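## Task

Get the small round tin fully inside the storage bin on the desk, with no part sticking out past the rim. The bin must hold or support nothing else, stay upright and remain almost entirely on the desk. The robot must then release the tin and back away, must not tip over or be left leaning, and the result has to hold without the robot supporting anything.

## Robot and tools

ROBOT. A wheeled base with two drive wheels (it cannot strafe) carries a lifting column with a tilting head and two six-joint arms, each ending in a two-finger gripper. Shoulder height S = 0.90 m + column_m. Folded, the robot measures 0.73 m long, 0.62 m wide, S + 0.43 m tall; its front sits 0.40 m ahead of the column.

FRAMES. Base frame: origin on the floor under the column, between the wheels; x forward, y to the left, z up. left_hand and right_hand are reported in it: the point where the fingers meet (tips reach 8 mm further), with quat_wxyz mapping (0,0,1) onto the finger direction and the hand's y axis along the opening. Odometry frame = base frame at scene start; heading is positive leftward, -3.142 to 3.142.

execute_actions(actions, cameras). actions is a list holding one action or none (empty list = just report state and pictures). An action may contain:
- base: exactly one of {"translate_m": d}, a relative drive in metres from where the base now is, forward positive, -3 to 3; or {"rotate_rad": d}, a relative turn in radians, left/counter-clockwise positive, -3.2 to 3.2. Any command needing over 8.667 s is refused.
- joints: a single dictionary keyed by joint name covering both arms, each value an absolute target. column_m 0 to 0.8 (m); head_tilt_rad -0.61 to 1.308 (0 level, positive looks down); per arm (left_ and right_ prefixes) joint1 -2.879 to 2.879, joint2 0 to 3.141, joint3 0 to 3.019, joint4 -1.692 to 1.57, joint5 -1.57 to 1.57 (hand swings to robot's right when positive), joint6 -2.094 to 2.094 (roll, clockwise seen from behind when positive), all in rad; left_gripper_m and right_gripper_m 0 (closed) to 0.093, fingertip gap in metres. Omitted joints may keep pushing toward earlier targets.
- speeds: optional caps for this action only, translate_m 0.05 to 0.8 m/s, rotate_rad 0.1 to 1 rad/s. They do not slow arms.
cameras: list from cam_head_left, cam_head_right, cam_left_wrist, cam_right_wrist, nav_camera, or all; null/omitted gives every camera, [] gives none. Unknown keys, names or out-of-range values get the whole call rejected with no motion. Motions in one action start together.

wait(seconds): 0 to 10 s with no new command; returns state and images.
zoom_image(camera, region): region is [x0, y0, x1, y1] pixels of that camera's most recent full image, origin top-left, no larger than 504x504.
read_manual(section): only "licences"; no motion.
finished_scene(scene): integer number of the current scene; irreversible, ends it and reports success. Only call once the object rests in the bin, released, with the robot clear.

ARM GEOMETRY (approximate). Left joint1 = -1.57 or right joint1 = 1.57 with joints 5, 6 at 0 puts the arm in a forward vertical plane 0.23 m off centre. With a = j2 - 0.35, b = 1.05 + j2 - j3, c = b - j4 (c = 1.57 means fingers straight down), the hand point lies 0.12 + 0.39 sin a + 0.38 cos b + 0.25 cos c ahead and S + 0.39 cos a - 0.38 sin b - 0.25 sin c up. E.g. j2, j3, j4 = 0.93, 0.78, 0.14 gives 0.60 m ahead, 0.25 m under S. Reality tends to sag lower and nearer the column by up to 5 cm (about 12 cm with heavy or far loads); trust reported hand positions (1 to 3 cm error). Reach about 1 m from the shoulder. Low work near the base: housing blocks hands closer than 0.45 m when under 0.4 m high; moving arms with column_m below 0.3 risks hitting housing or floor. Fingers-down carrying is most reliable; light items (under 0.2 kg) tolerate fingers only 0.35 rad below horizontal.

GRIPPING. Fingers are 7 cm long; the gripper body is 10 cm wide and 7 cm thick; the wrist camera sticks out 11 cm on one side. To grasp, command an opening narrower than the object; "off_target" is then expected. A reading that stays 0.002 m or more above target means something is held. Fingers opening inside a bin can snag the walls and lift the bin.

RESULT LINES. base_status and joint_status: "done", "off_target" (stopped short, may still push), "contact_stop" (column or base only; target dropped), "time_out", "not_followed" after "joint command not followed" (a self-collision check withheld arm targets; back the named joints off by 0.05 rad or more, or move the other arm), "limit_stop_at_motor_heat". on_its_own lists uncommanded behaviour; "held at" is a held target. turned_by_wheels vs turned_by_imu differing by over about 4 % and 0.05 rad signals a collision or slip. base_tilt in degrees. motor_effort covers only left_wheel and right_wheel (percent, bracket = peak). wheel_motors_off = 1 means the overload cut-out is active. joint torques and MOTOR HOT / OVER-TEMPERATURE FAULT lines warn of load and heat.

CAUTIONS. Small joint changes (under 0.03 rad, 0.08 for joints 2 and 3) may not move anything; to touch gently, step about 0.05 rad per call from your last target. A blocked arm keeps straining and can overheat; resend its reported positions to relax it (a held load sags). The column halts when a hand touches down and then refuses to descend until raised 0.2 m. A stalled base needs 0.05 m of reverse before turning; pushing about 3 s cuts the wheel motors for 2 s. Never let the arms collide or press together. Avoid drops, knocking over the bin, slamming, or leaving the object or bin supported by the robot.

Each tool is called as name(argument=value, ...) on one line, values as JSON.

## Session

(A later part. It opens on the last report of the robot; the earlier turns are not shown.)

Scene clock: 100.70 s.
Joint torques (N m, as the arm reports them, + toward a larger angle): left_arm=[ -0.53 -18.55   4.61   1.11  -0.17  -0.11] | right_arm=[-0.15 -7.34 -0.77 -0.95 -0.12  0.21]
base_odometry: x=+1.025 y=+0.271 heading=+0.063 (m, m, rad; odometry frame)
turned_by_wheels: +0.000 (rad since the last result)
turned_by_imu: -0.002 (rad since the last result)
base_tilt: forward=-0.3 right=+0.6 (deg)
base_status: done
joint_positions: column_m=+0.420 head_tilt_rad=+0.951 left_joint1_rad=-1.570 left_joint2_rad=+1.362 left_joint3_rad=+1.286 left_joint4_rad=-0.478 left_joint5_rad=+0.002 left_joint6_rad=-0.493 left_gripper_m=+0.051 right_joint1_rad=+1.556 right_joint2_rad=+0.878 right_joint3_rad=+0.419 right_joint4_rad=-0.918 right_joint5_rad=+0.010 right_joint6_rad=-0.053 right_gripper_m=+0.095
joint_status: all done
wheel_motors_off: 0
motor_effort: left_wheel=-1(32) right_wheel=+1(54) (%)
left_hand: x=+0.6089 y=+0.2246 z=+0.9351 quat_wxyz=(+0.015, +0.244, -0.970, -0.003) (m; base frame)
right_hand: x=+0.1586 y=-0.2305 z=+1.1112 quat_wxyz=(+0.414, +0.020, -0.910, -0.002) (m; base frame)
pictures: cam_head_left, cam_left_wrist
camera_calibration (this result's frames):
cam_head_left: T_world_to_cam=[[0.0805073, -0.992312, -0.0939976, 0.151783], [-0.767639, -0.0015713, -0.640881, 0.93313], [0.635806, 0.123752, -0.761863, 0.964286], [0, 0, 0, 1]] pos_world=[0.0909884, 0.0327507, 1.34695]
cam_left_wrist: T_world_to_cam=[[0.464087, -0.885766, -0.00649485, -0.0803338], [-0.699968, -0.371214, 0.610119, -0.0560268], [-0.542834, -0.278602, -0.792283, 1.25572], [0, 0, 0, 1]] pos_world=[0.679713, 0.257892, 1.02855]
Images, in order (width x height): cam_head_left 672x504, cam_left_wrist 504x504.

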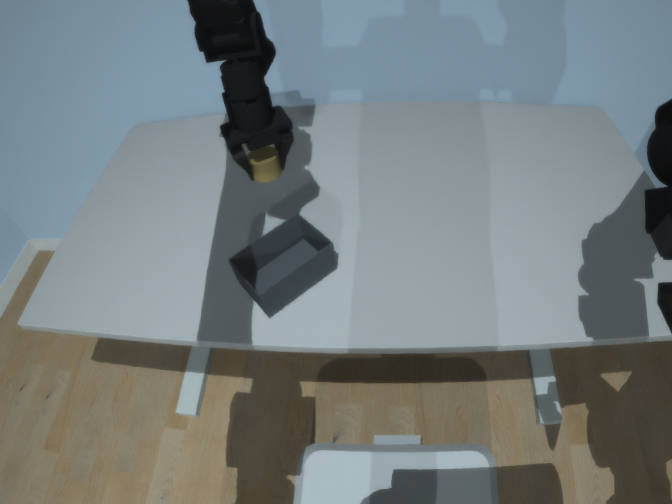

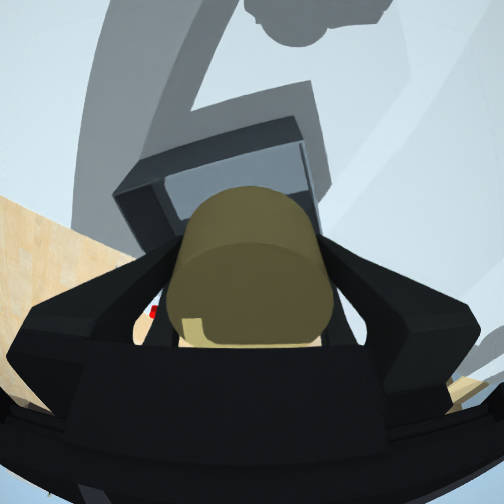

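execute_actions(actions=[{"base":{"translate_m":-0.045},"speeds":{"translate_m":0.1},"joints":{"column_m":0.35,"left_joint6_rad":-0.78}}], cameras=["cam_head_left","cam_left_wrist"])

Scene clock: 107.13 s.
Joint torques (N m, as the arm reports them, + toward a larger angle): left_arm=[ -0.05 -18.59   4.57   1.03  -0.19  -0.11] | right_arm=[-0.16 -7.19 -0.69 -0.95 -0.13  0.21]
base_odometry: x=+0.980 y=+0.268 heading=+0.063 (m, m, rad; odometry frame)
turned_by_wheels: +0.000 (rad since the last result)
turned_by_imu: +0.000 (rad since the last result)
base_tilt: forward=-0.1 right=+0.5 (deg)
base_status: done
joint_positions: column_m=+0.350 head_tilt_rad=+0.951 left_joint1_rad=-1.570 left_joint2_rad=+1.359 left_joint3_rad=+1.287 left_joint4_rad=-0.478 left_joint5_rad=+0.002 left_joint6_rad=-0.773 left_gripper_m=+0.051 right_joint1_rad=+1.556 right_joint2_rad=+0.878 right_joint3_rad=+0.419 right_joint4_rad=-0.918 right_joint5_rad=+0.010 right_joint6_rad=-0.053 right_gripper_m=+0.095
joint_status: all done
wheel_motors_off: 0
motor_effort: left_wheel=-1(36) right_wheel=+0(32) (%)
left_hand: x=+0.6107 y=+0.2246 z=+0.8664 quat_wxyz=(+0.012, +0.377, -0.926, -0.004) (m; base frame)
right_hand: x=+0.1584 y=-0.2305 z=+1.0412 quat_wxyz=(+0.414, +0.020, -0.910, -0.002) (m; base frame)
pictures: cam_head_left, cam_left_wrist
camera_calibration (this result's frames):
cam_head_left: T_world_to_cam=[[0.0804972, -0.992312, -0.0940062, 0.145216], [-0.767707, -0.0015713, -0.640799, 0.888165], [0.635725, 0.123752, -0.761931, 0.911052], [0, 0, 0, 1]] pos_world=[0.090982, 0.0327507, 1.27695]
cam_left_wrist: T_world_to_cam=[[0.691018, -0.722756, -0.0108286, -0.253039], [-0.571375, -0.555338, 0.60426, -0.0449944], [-0.442746, -0.411368, -0.796713, 1.17484], [0, 0, 0, 1]] pos_world=[0.669304, 0.27542, 0.960462]
Images, in order (width x height): cam_head_left 672x504, cam_left_wrist 504x504.

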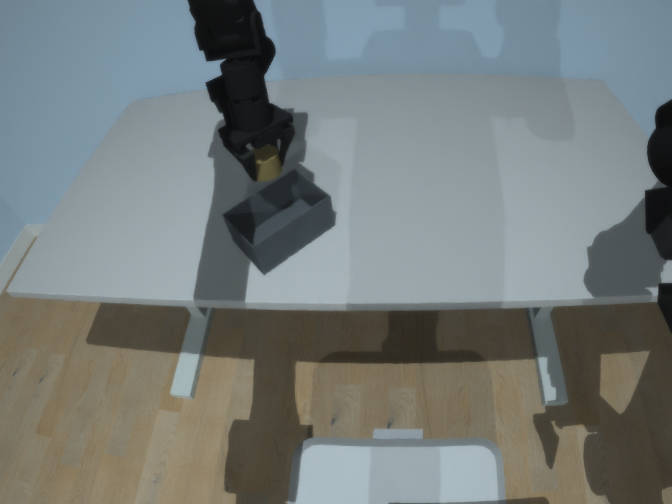

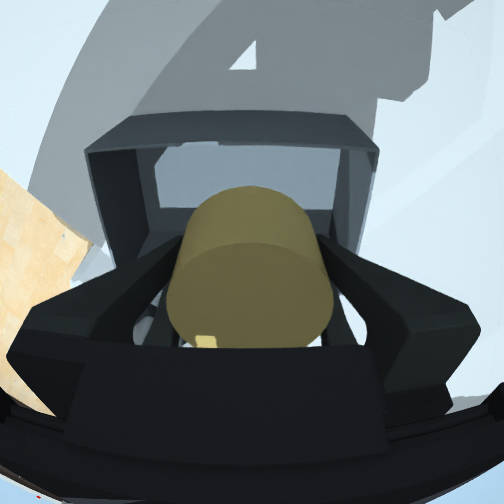

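execute_actions(actions=[{"joints":{"column_m":0.29}}], cameras=["cam_head_left","cam_left_wrist"])

Scene clock: 111.93 s.
Joint torques (N m, as the arm reports them, + toward a larger angle): left_arm=[ -0.15 -17.35   4.58   1.11  -0.02  -0.11] | right_arm=[-0.15 -7.28 -0.71 -0.95 -0.13  0.21]
base_odometry: x=+0.980 y=+0.268 heading=+0.063 (m, m, rad; odometry frame)
turned_by_wheels: +0.000 (rad since the last result)
turned_by_imu: +0.000 (rad since the last result)
base_tilt: forward=-0.3 right=+0.5 (deg)
base_status: not commanded
joint_positions: column_m=+0.290 head_tilt_rad=+0.951 left_joint1_rad=-1.570 left_joint2_rad=+1.343 left_joint3_rad=+1.288 left_joint4_rad=-0.478 left_joint5_rad=-0.003 left_joint6_rad=-0.774 left_gripper_m=+0.051 right_joint1_rad=+1.556 right_joint2_rad=+0.878 right_joint3_rad=+0.419 right_joint4_rad=-0.918 right_joint5_rad=+0.010 right_joint6_rad=-0.053 right_gripper_m=+0.095
joint_status: all done
wheel_motors_off: 0
motor_effort: left_wheel=-1(1) right_wheel=+1(1) (%)
left_hand: x=+0.6172 y=+0.2256 z=+0.8144 quat_wxyz=(+0.004, +0.378, -0.926, -0.003) (m; base frame)
right_hand: x=+0.1584 y=-0.2305 z=+0.9812 quat_wxyz=(+0.414, +0.020, -0.910, -0.002) (m; base frame)
pictures: cam_head_left, cam_left_wrist
camera_calibration (this result's frames):
cam_head_left: T_world_to_cam=[[0.0804972, -0.992312, -0.0940062, 0.139576], [-0.767707, -0.0015713, -0.640799, 0.849718], [0.635725, 0.123752, -0.761931, 0.865338], [0, 0, 0, 1]] pos_world=[0.0909821, 0.0327507, 1.21695]
cam_left_wrist: T_world_to_cam=[[0.692031, -0.721863, -0.0027852, -0.264787], [-0.58072, -0.559005, 0.591842, 0.00746397], [-0.428786, -0.407956, -0.806049, 1.13494], [0, 0, 0, 1]] pos_world=[0.67422, 0.276037, 0.90966]
Images, in order (width x height): cam_head_left 672x504, cam_left_wrist 504x504.

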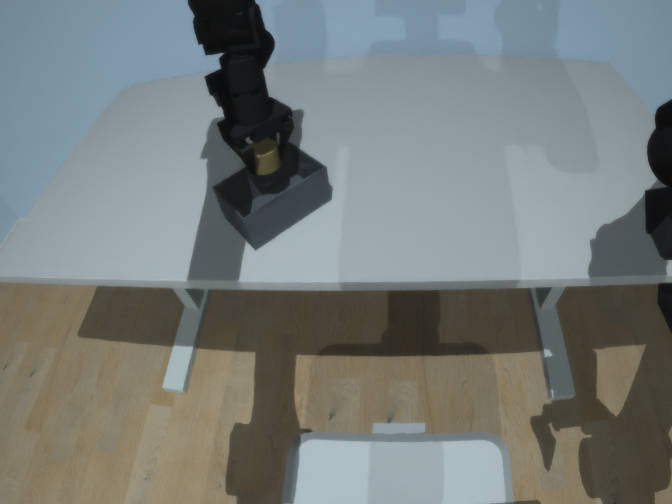

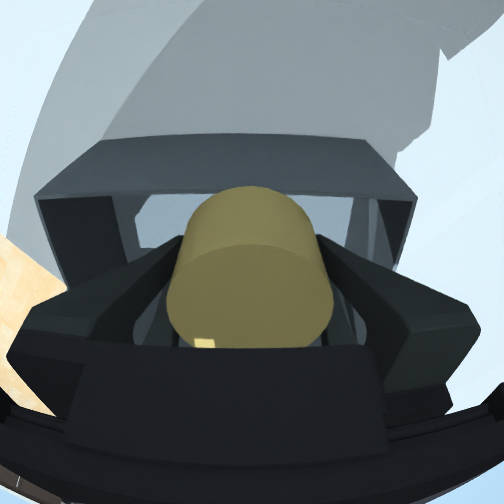

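execute_actions(actions=[{"joints":{"column_m":0.34}}], cameras=[])

execute_actions(actions=[{"base":{"translate_m":-0.04},"speeds":{"translate_m":0.08}}], cameras=[])

execute_actions(actions=[{"joints":{"column_m":0.295}}], cameras=["cam_head_left","cam_left_wrist"])

Scene clock: 117.40 s.
Joint torques (N m, as the arm reports them, + toward a larger angle): left_arm=[ -0.12 -17.49   4.54   1.12  -0.04  -0.1 ] | right_arm=[-0.1  -7.16 -0.73 -0.97 -0.12  0.2 ]
base_odometry: x=+0.980 y=+0.268 heading=+0.063 (m, m, rad; odometry frame)
turned_by_wheels: +0.000 (rad since the last result)
turned_by_imu: +0.000 (rad since the last result)
base_tilt: forward=-0.1 right=+0.5 (deg)
base_status: not commanded
joint_positions: column_m=+0.340 head_tilt_rad=+0.951 left_joint1_rad=-1.570 left_joint2_rad=+1.343 left_joint3_rad=+1.288 left_joint4_rad=-0.478 left_joint5_rad=-0.003 left_joint6_rad=-0.774 left_gripper_m=+0.051 right_joint1_rad=+1.556 right_joint2_rad=+0.878 right_joint3_rad=+0.419 right_joint4_rad=-0.918 right_joint5_rad=+0.010 right_joint6_rad=-0.053 right_gripper_m=+0.095
joint_status: all done
wheel_motors_off: 0
motor_effort: left_wheel=-1(1) right_wheel=+0(1) (%)
left_hand: x=+0.6172 y=+0.2256 z=+0.8643 quat_wxyz=(+0.004, +0.378, -0.926, -0.003) (m; base frame)
right_hand: x=+0.1584 y=-0.2305 z=+1.0311 quat_wxyz=(+0.414, +0.020, -0.910, -0.002) (m; base frame)
pictures: none
No camera images: the call's "cameras" was empty. Leave "cameras" out to get every camera's image.

Scene clock: 118.70 s.
Joint torques (N m, as the arm reports them, + toward a larger angle): left_arm=[  0.28 -17.12   4.54   1.21   0.    -0.11] | right_arm=[-0.13 -7.2  -0.83 -0.99 -0.12  0.21]
base_odometry: x=+0.941 y=+0.266 heading=+0.063 (m, m, rad; odometry frame)
turned_by_wheels: +0.000 (rad since the last result)
turned_by_imu: +0.000 (rad since the last result)
base_tilt: forward=-0.1 right=+0.5 (deg)
base_status: done
joint_positions: column_m=+0.340 head_tilt_rad=+0.951 left_joint1_rad=-1.570 left_joint2_rad=+1.343 left_joint3_rad=+1.289 left_joint4_rad=-0.477 left_joint5_rad=-0.003 left_joint6_rad=-0.774 left_gripper_m=+0.051 right_joint1_rad=+1.556 right_joint2_rad=+0.878 right_joint3_rad=+0.420 right_joint4_rad=-0.918 right_joint5_rad=+0.010 right_joint6_rad=-0.053 right_gripper_m=+0.095
joint_status: not commanded
wheel_motors_off: 0
motor_effort: left_wheel=+0(34) right_wheel=+0(36) (%)
left_hand: x=+0.6175 y=+0.2256 z=+0.8643 quat_wxyz=(+0.003, +0.378, -0.926, -0.003) (m; base frame)
right_hand: x=+0.1591 y=-0.2305 z=+1.0309 quat_wxyz=(+0.413, +0.020, -0.910, -0.002) (m; base frame)
pictures: none
No camera images: the call's "cameras" was empty. Leave "cameras" out to get every camera's image.

Scene clock: 119.87 s.
Joint torques (N m, as the arm reports them, + toward a larger angle): left_arm=[ -0.03 -17.66   4.62   1.06  -0.05  -0.1 ] | right_arm=[-0.11 -7.16 -0.79 -0.96 -0.12  0.21]
base_odometry: x=+0.941 y=+0.266 heading=+0.063 (m, m, rad; odometry frame)
turned_by_wheels: +0.000 (rad since the last result)
turned_by_imu: +0.000 (rad since the last result)
base_tilt: forward=-0.1 right=+0.5 (deg)
base_status: not commanded
joint_positions: column_m=+0.295 head_tilt_rad=+0.951 left_joint1_rad=-1.570 left_joint2_rad=+1.343 left_joint3_rad=+1.289 left_joint4_rad=-0.477 left_joint5_rad=-0.003 left_joint6_rad=-0.774 left_gripper_m=+0.051 right_joint1_rad=+1.556 right_joint2_rad=+0.878 right_joint3_rad=+0.420 right_joint4_rad=-0.918 right_joint5_rad=+0.010 right_joint6_rad=-0.053 right_gripper_m=+0.095
joint_status: all done
wheel_motors_off: 0
motor_effort: left_wheel=+0(0) right_wheel=+0(0) (%)
left_hand: x=+0.6175 y=+0.2256 z=+0.8195 quat_wxyz=(+0.003, +0.378, -0.926, -0.003) (m; base frame)
right_hand: x=+0.1591 y=-0.2305 z=+0.9861 quat_wxyz=(+0.413, +0.020, -0.910, -0.002) (m; base frame)
pictures: cam_head_left, cam_left_wrist
camera_calibration (this result's frames):
cam_head_left: T_world_to_cam=[[0.0804818, -0.992312, -0.0940194, 0.140062], [-0.767812, -0.0015713, -0.640673, 0.852755], [0.6356, 0.123752, -0.762036, 0.869275], [0, 0, 0, 1]] pos_world=[0.0909723, 0.0327507, 1.22192]
cam_left_wrist: T_world_to_cam=[[0.692032, -0.721863, -0.00225747, -0.265426], [-0.581172, -0.559005, 0.591399, 0.00530305], [-0.428171, -0.407955, -0.806376, 1.13903], [0, 0, 0, 1]] pos_world=[0.674465, 0.276037, 0.914752]
Images, in order (width x height): cam_head_left 672x504, cam_left_wrist 504x504.

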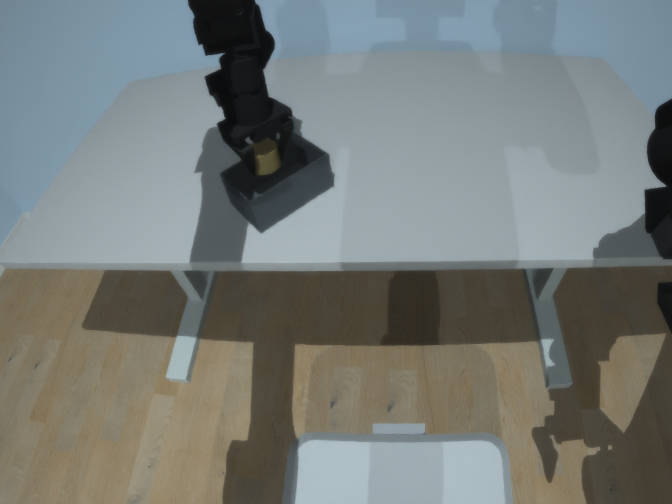

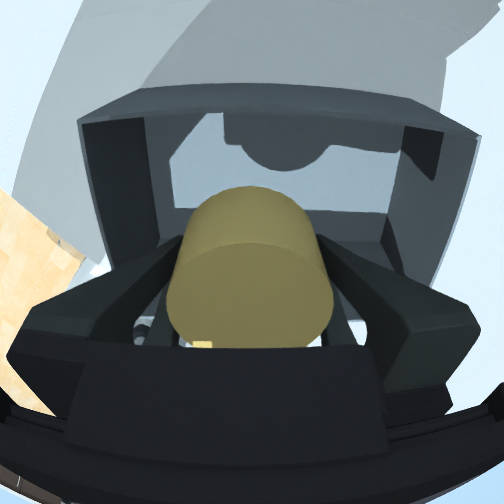

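execute_actions(actions=[{"joints":{"column_m":0.26}}], cameras=["cam_head_left","cam_left_wrist"])

Scene clock: 124.20 s.
Joint torques (N m, as the arm reports them, + toward a larger angle): left_arm=[ -0.25 -17.15   4.61   1.19  -0.04  -0.12] | right_arm=[-0.16 -7.17 -0.79 -0.97 -0.12  0.21]
base_odometry: x=+0.941 y=+0.266 heading=+0.063 (m, m, rad; odometry frame)
turned_by_wheels: +0.000 (rad since the last result)
turned_by_imu: +0.000 (rad since the last result)
base_tilt: forward=-0.1 right=+0.5 (deg)
base_status: not commanded
joint_positions: column_m=+0.260 head_tilt_rad=+0.951 left_joint1_rad=-1.570 left_joint2_rad=+1.343 left_joint3_rad=+1.289 left_joint4_rad=-0.477 left_joint5_rad=-0.003 left_joint6_rad=-0.774 left_gripper_m=+0.051 right_joint1_rad=+1.556 right_joint2_rad=+0.878 right_joint3_rad=+0.420 right_joint4_rad=-0.918 right_joint5_rad=+0.010 right_joint6_rad=-0.053 right_gripper_m=+0.095
joint_status: all done
wheel_motors_off: 0
motor_effort: left_wheel=-1(2) right_wheel=+0(0) (%)
left_hand: x=+0.6175 y=+0.2256 z=+0.7844 quat_wxyz=(+0.003, +0.378, -0.926, -0.003) (m; base frame)
right_hand: x=+0.1591 y=-0.2305 z=+0.9510 quat_wxyz=(+0.413, +0.020, -0.910, -0.002) (m; base frame)
pictures: cam_head_left, cam_left_wrist
camera_calibration (this result's frames):
cam_head_left: T_world_to_cam=[[0.0804818, -0.992312, -0.0940194, 0.13677], [-0.767812, -0.0015713, -0.640673, 0.830326], [0.6356, 0.123752, -0.762036, 0.842596], [0, 0, 0, 1]] pos_world=[0.0909723, 0.0327507, 1.18691]
cam_left_wrist: T_world_to_cam=[[0.692032, -0.721863, -0.00225747, -0.265505], [-0.581172, -0.559005, 0.591399, 0.0260078], [-0.428171, -0.407955, -0.806376, 1.1108], [0, 0, 0, 1]] pos_world=[0.674465, 0.276037, 0.879742]
Images, in order (width x height): cam_head_left 672x504, cam_left_wrist 504x504.

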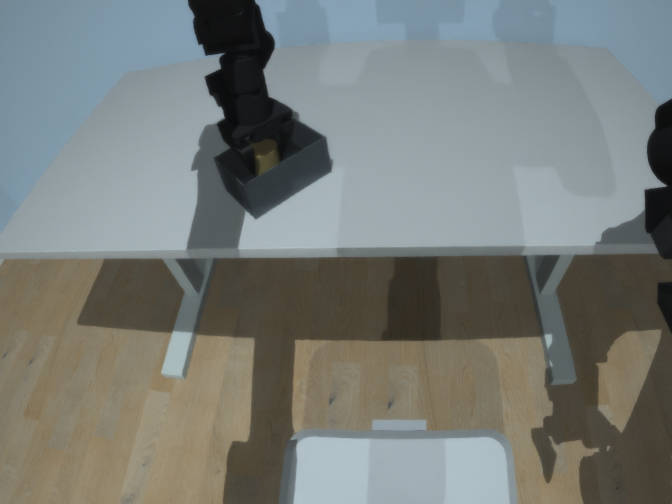

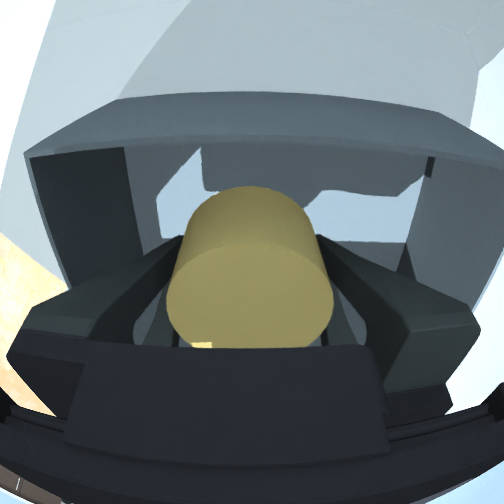

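execute_actions(actions=[{"joints":{"column_m":0.24}}], cameras=[])

execute_actions(actions=[{"joints":{"left_gripper_m":0.072}}], cameras=[])

execute_actions(actions=[{"joints":{"column_m":0.45}}], cameras=["cam_left_wrist"])

execute_actions(actions=[{"base":{"translate_m":-0.6},"joints":{"head_tilt_rad":0.7}}], cameras=["cam_head_right"])

Scene clock: 130.13 s.
Joint torques (N m, as the arm reports them, + toward a larger angle): left_arm=[ -0.03 -17.6    4.5    1.12  -0.06  -0.1 ] | right_arm=[-0.15 -7.17 -0.78 -0.97 -0.12  0.21]
base_odometry: x=+0.941 y=+0.266 heading=+0.063 (m, m, rad; odometry frame)
turned_by_wheels: +0.000 (rad since the last result)
turned_by_imu: +0.000 (rad since the last result)
base_tilt: forward=-0.2 right=+0.5 (deg)
base_status: not commanded
joint_positions: column_m=+0.240 head_tilt_rad=+0.951 left_joint1_rad=-1.570 left_joint2_rad=+1.344 left_joint3_rad=+1.289 left_joint4_rad=-0.477 left_joint5_rad=-0.003 left_joint6_rad=-0.774 left_gripper_m=+0.051 right_joint1_rad=+1.556 right_joint2_rad=+0.878 right_joint3_rad=+0.420 right_joint4_rad=-0.918 right_joint5_rad=+0.010 right_joint6_rad=-0.053 right_gripper_m=+0.095
joint_status: all done
wheel_motors_off: 0
motor_effort: left_wheel=+0(0) right_wheel=+0(0) (%)
left_hand: x=+0.6174 y=+0.2256 z=+0.7642 quat_wxyz=(+0.003, +0.378, -0.926, -0.003) (m; base frame)
right_hand: x=+0.1591 y=-0.2305 z=+0.9310 quat_wxyz=(+0.413, +0.020, -0.910, -0.002) (m; base frame)
pictures: none
No camera images: the call's "cameras" was empty. Leave "cameras" out to get every camera's image.

Scene clock: 130.70 s.
Joint torques (N m, as the arm reports them, + toward a larger angle): left_arm=[ -0.08 -17.42   4.59   1.1   -0.05  -0.1 ] | right_arm=[-0.15 -7.2  -0.76 -0.95 -0.12  0.21]
base_odometry: x=+0.941 y=+0.266 heading=+0.063 (m, m, rad; odometry frame)
turned_by_wheels: +0.000 (rad since the last result)
turned_by_imu: +0.000 (rad since the last result)
base_tilt: forward=-0.1 right=+0.6 (deg)
base_status: not commanded
joint_positions: column_m=+0.240 head_tilt_rad=+0.951 left_joint1_rad=-1.570 left_joint2_rad=+1.344 left_joint3_rad=+1.289 left_joint4_rad=-0.477 left_joint5_rad=-0.003 left_joint6_rad=-0.774 left_gripper_m=+0.072 right_joint1_rad=+1.556 right_joint2_rad=+0.878 right_joint3_rad=+0.420 right_joint4_rad=-0.918 right_joint5_rad=+0.010 right_joint6_rad=-0.053 right_gripper_m=+0.095
joint_status: all done
wheel_motors_off: 0
motor_effort: left_wheel=+0(0) right_wheel=-1(0) (%)
left_hand: x=+0.6174 y=+0.2256 z=+0.7642 quat_wxyz=(+0.003, +0.378, -0.926, -0.003) (m; base frame)
right_hand: x=+0.1591 y=-0.2305 z=+0.9310 quat_wxyz=(+0.413, +0.020, -0.910, -0.002) (m; base frame)
pictures: none
No camera images: the call's "cameras" was empty. Leave "cameras" out to get every camera's image.

Scene clock: 134.03 s.
Joint torques (N m, as the arm reports them, + toward a larger angle): left_arm=[  0.23 -17.54   4.48   1.11  -0.05  -0.07] | right_arm=[-0.13 -7.18 -0.79 -0.95 -0.12  0.21]
base_odometry: x=+0.941 y=+0.266 heading=+0.063 (m, m, rad; odometry frame)
turned_by_wheels: +0.000 (rad since the last result)
turned_by_imu: +0.000 (rad since the last result)
base_tilt: forward=-0.1 right=+0.5 (deg)
base_status: not commanded
joint_positions: column_m=+0.450 head_tilt_rad=+0.951 left_joint1_rad=-1.570 left_joint2_rad=+1.344 left_joint3_rad=+1.289 left_joint4_rad=-0.477 left_joint5_rad=-0.003 left_joint6_rad=-0.774 left_gripper_m=+0.072 right_joint1_rad=+1.556 right_joint2_rad=+0.878 right_joint3_rad=+0.420 right_joint4_rad=-0.918 right_joint5_rad=+0.010 right_joint6_rad=-0.053 right_gripper_m=+0.095
joint_status: all done
wheel_motors_off: 0
motor_effort: left_wheel=-1(2) right_wheel=+1(0) (%)
left_hand: x=+0.6174 y=+0.2256 z=+0.9741 quat_wxyz=(+0.003, +0.378, -0.926, -0.003) (m; base frame)
right_hand: x=+0.1591 y=-0.2305 z=+1.1409 quat_wxyz=(+0.413, +0.020, -0.910, -0.002) (m; base frame)
pictures: cam_left_wrist
camera_calibration (this result's frames):
cam_left_wrist: T_world_to_cam=[[0.692032, -0.721863, -0.00252133, -0.264719], [-0.580946, -0.559005, 0.591621, -0.0866037], [-0.428478, -0.407955, -0.806213, 1.26372], [0, 0, 0, 1]] pos_world=[0.674357, 0.276037, 1.06939]
Images, in order (width x height): cam_left_wrist 504x504.

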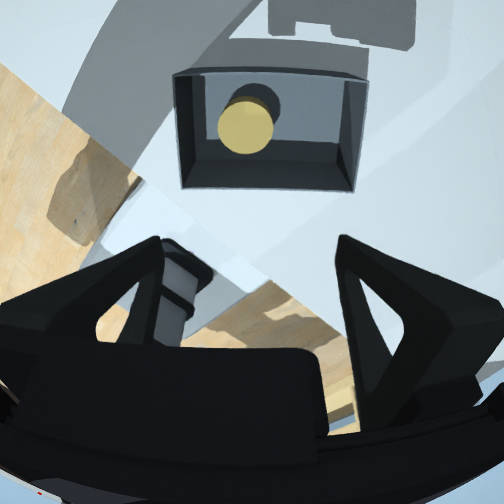

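Scene clock: 136.87 s.
Joint torques (N m, as the arm reports them, + toward a larger angle): left_arm=[ -0.19 -17.15   4.48   1.05  -0.04  -0.1 ] | right_arm=[-0.12 -7.12 -0.61 -0.99 -0.12  0.2 ]
base_odometry: x=+0.342 y=+0.228 heading=+0.062 (m, m, rad; odometry frame)
turned_by_wheels: -0.001 (rad since the last result)
turned_by_imu: +0.000 (rad since the last result)
base_tilt: forward=-0.2 right=+0.6 (deg)
base_status: done
joint_positions: column_m=+0.450 head_tilt_rad=+0.716 left_joint1_rad=-1.570 left_joint2_rad=+1.344 left_joint3_rad=+1.289 left_joint4_rad=-0.477 left_joint5_rad=-0.003 left_joint6_rad=-0.774 left_gripper_m=+0.072 right_joint1_rad=+1.556 right_joint2_rad=+0.877 right_joint3_rad=+0.417 right_joint4_rad=-0.918 right_joint5_rad=+0.010 right_joint6_rad=-0.053 right_gripper_m=+0.095
joint_status: all done
wheel_motors_off: 0
motor_effort: left_wheel=-2(33) right_wheel=+1(67) (%)
left_hand: x=+0.6175 y=+0.2256 z=+0.9741 quat_wxyz=(+0.003, +0.378, -0.926, -0.003) (m; base frame)
right_hand: x=+0.1575 y=-0.2305 z=+1.1414 quat_wxyz=(+0.414, +0.020, -0.910, -0.002) (m; base frame)
pictures: cam_head_right
camera_calibration (this result's frames):
cam_head_right: T_world_to_cam=[[0.0941287, -0.99299, -0.0714889, 0.0498898], [-0.609173, -0.000651839, -0.793037, 1.16818], [0.787431, 0.118197, -0.604964, 0.751606], [0, 0, 0, 1]] pos_world=[0.115089, -0.0385358, 1.38467]
Images, in order (width x height): cam_head_right 672x504.

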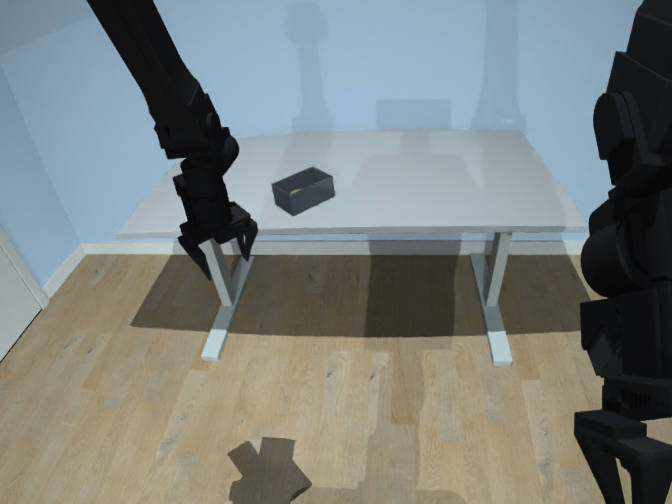

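finished_scene(scene=2)

The scene is finished: the task was done.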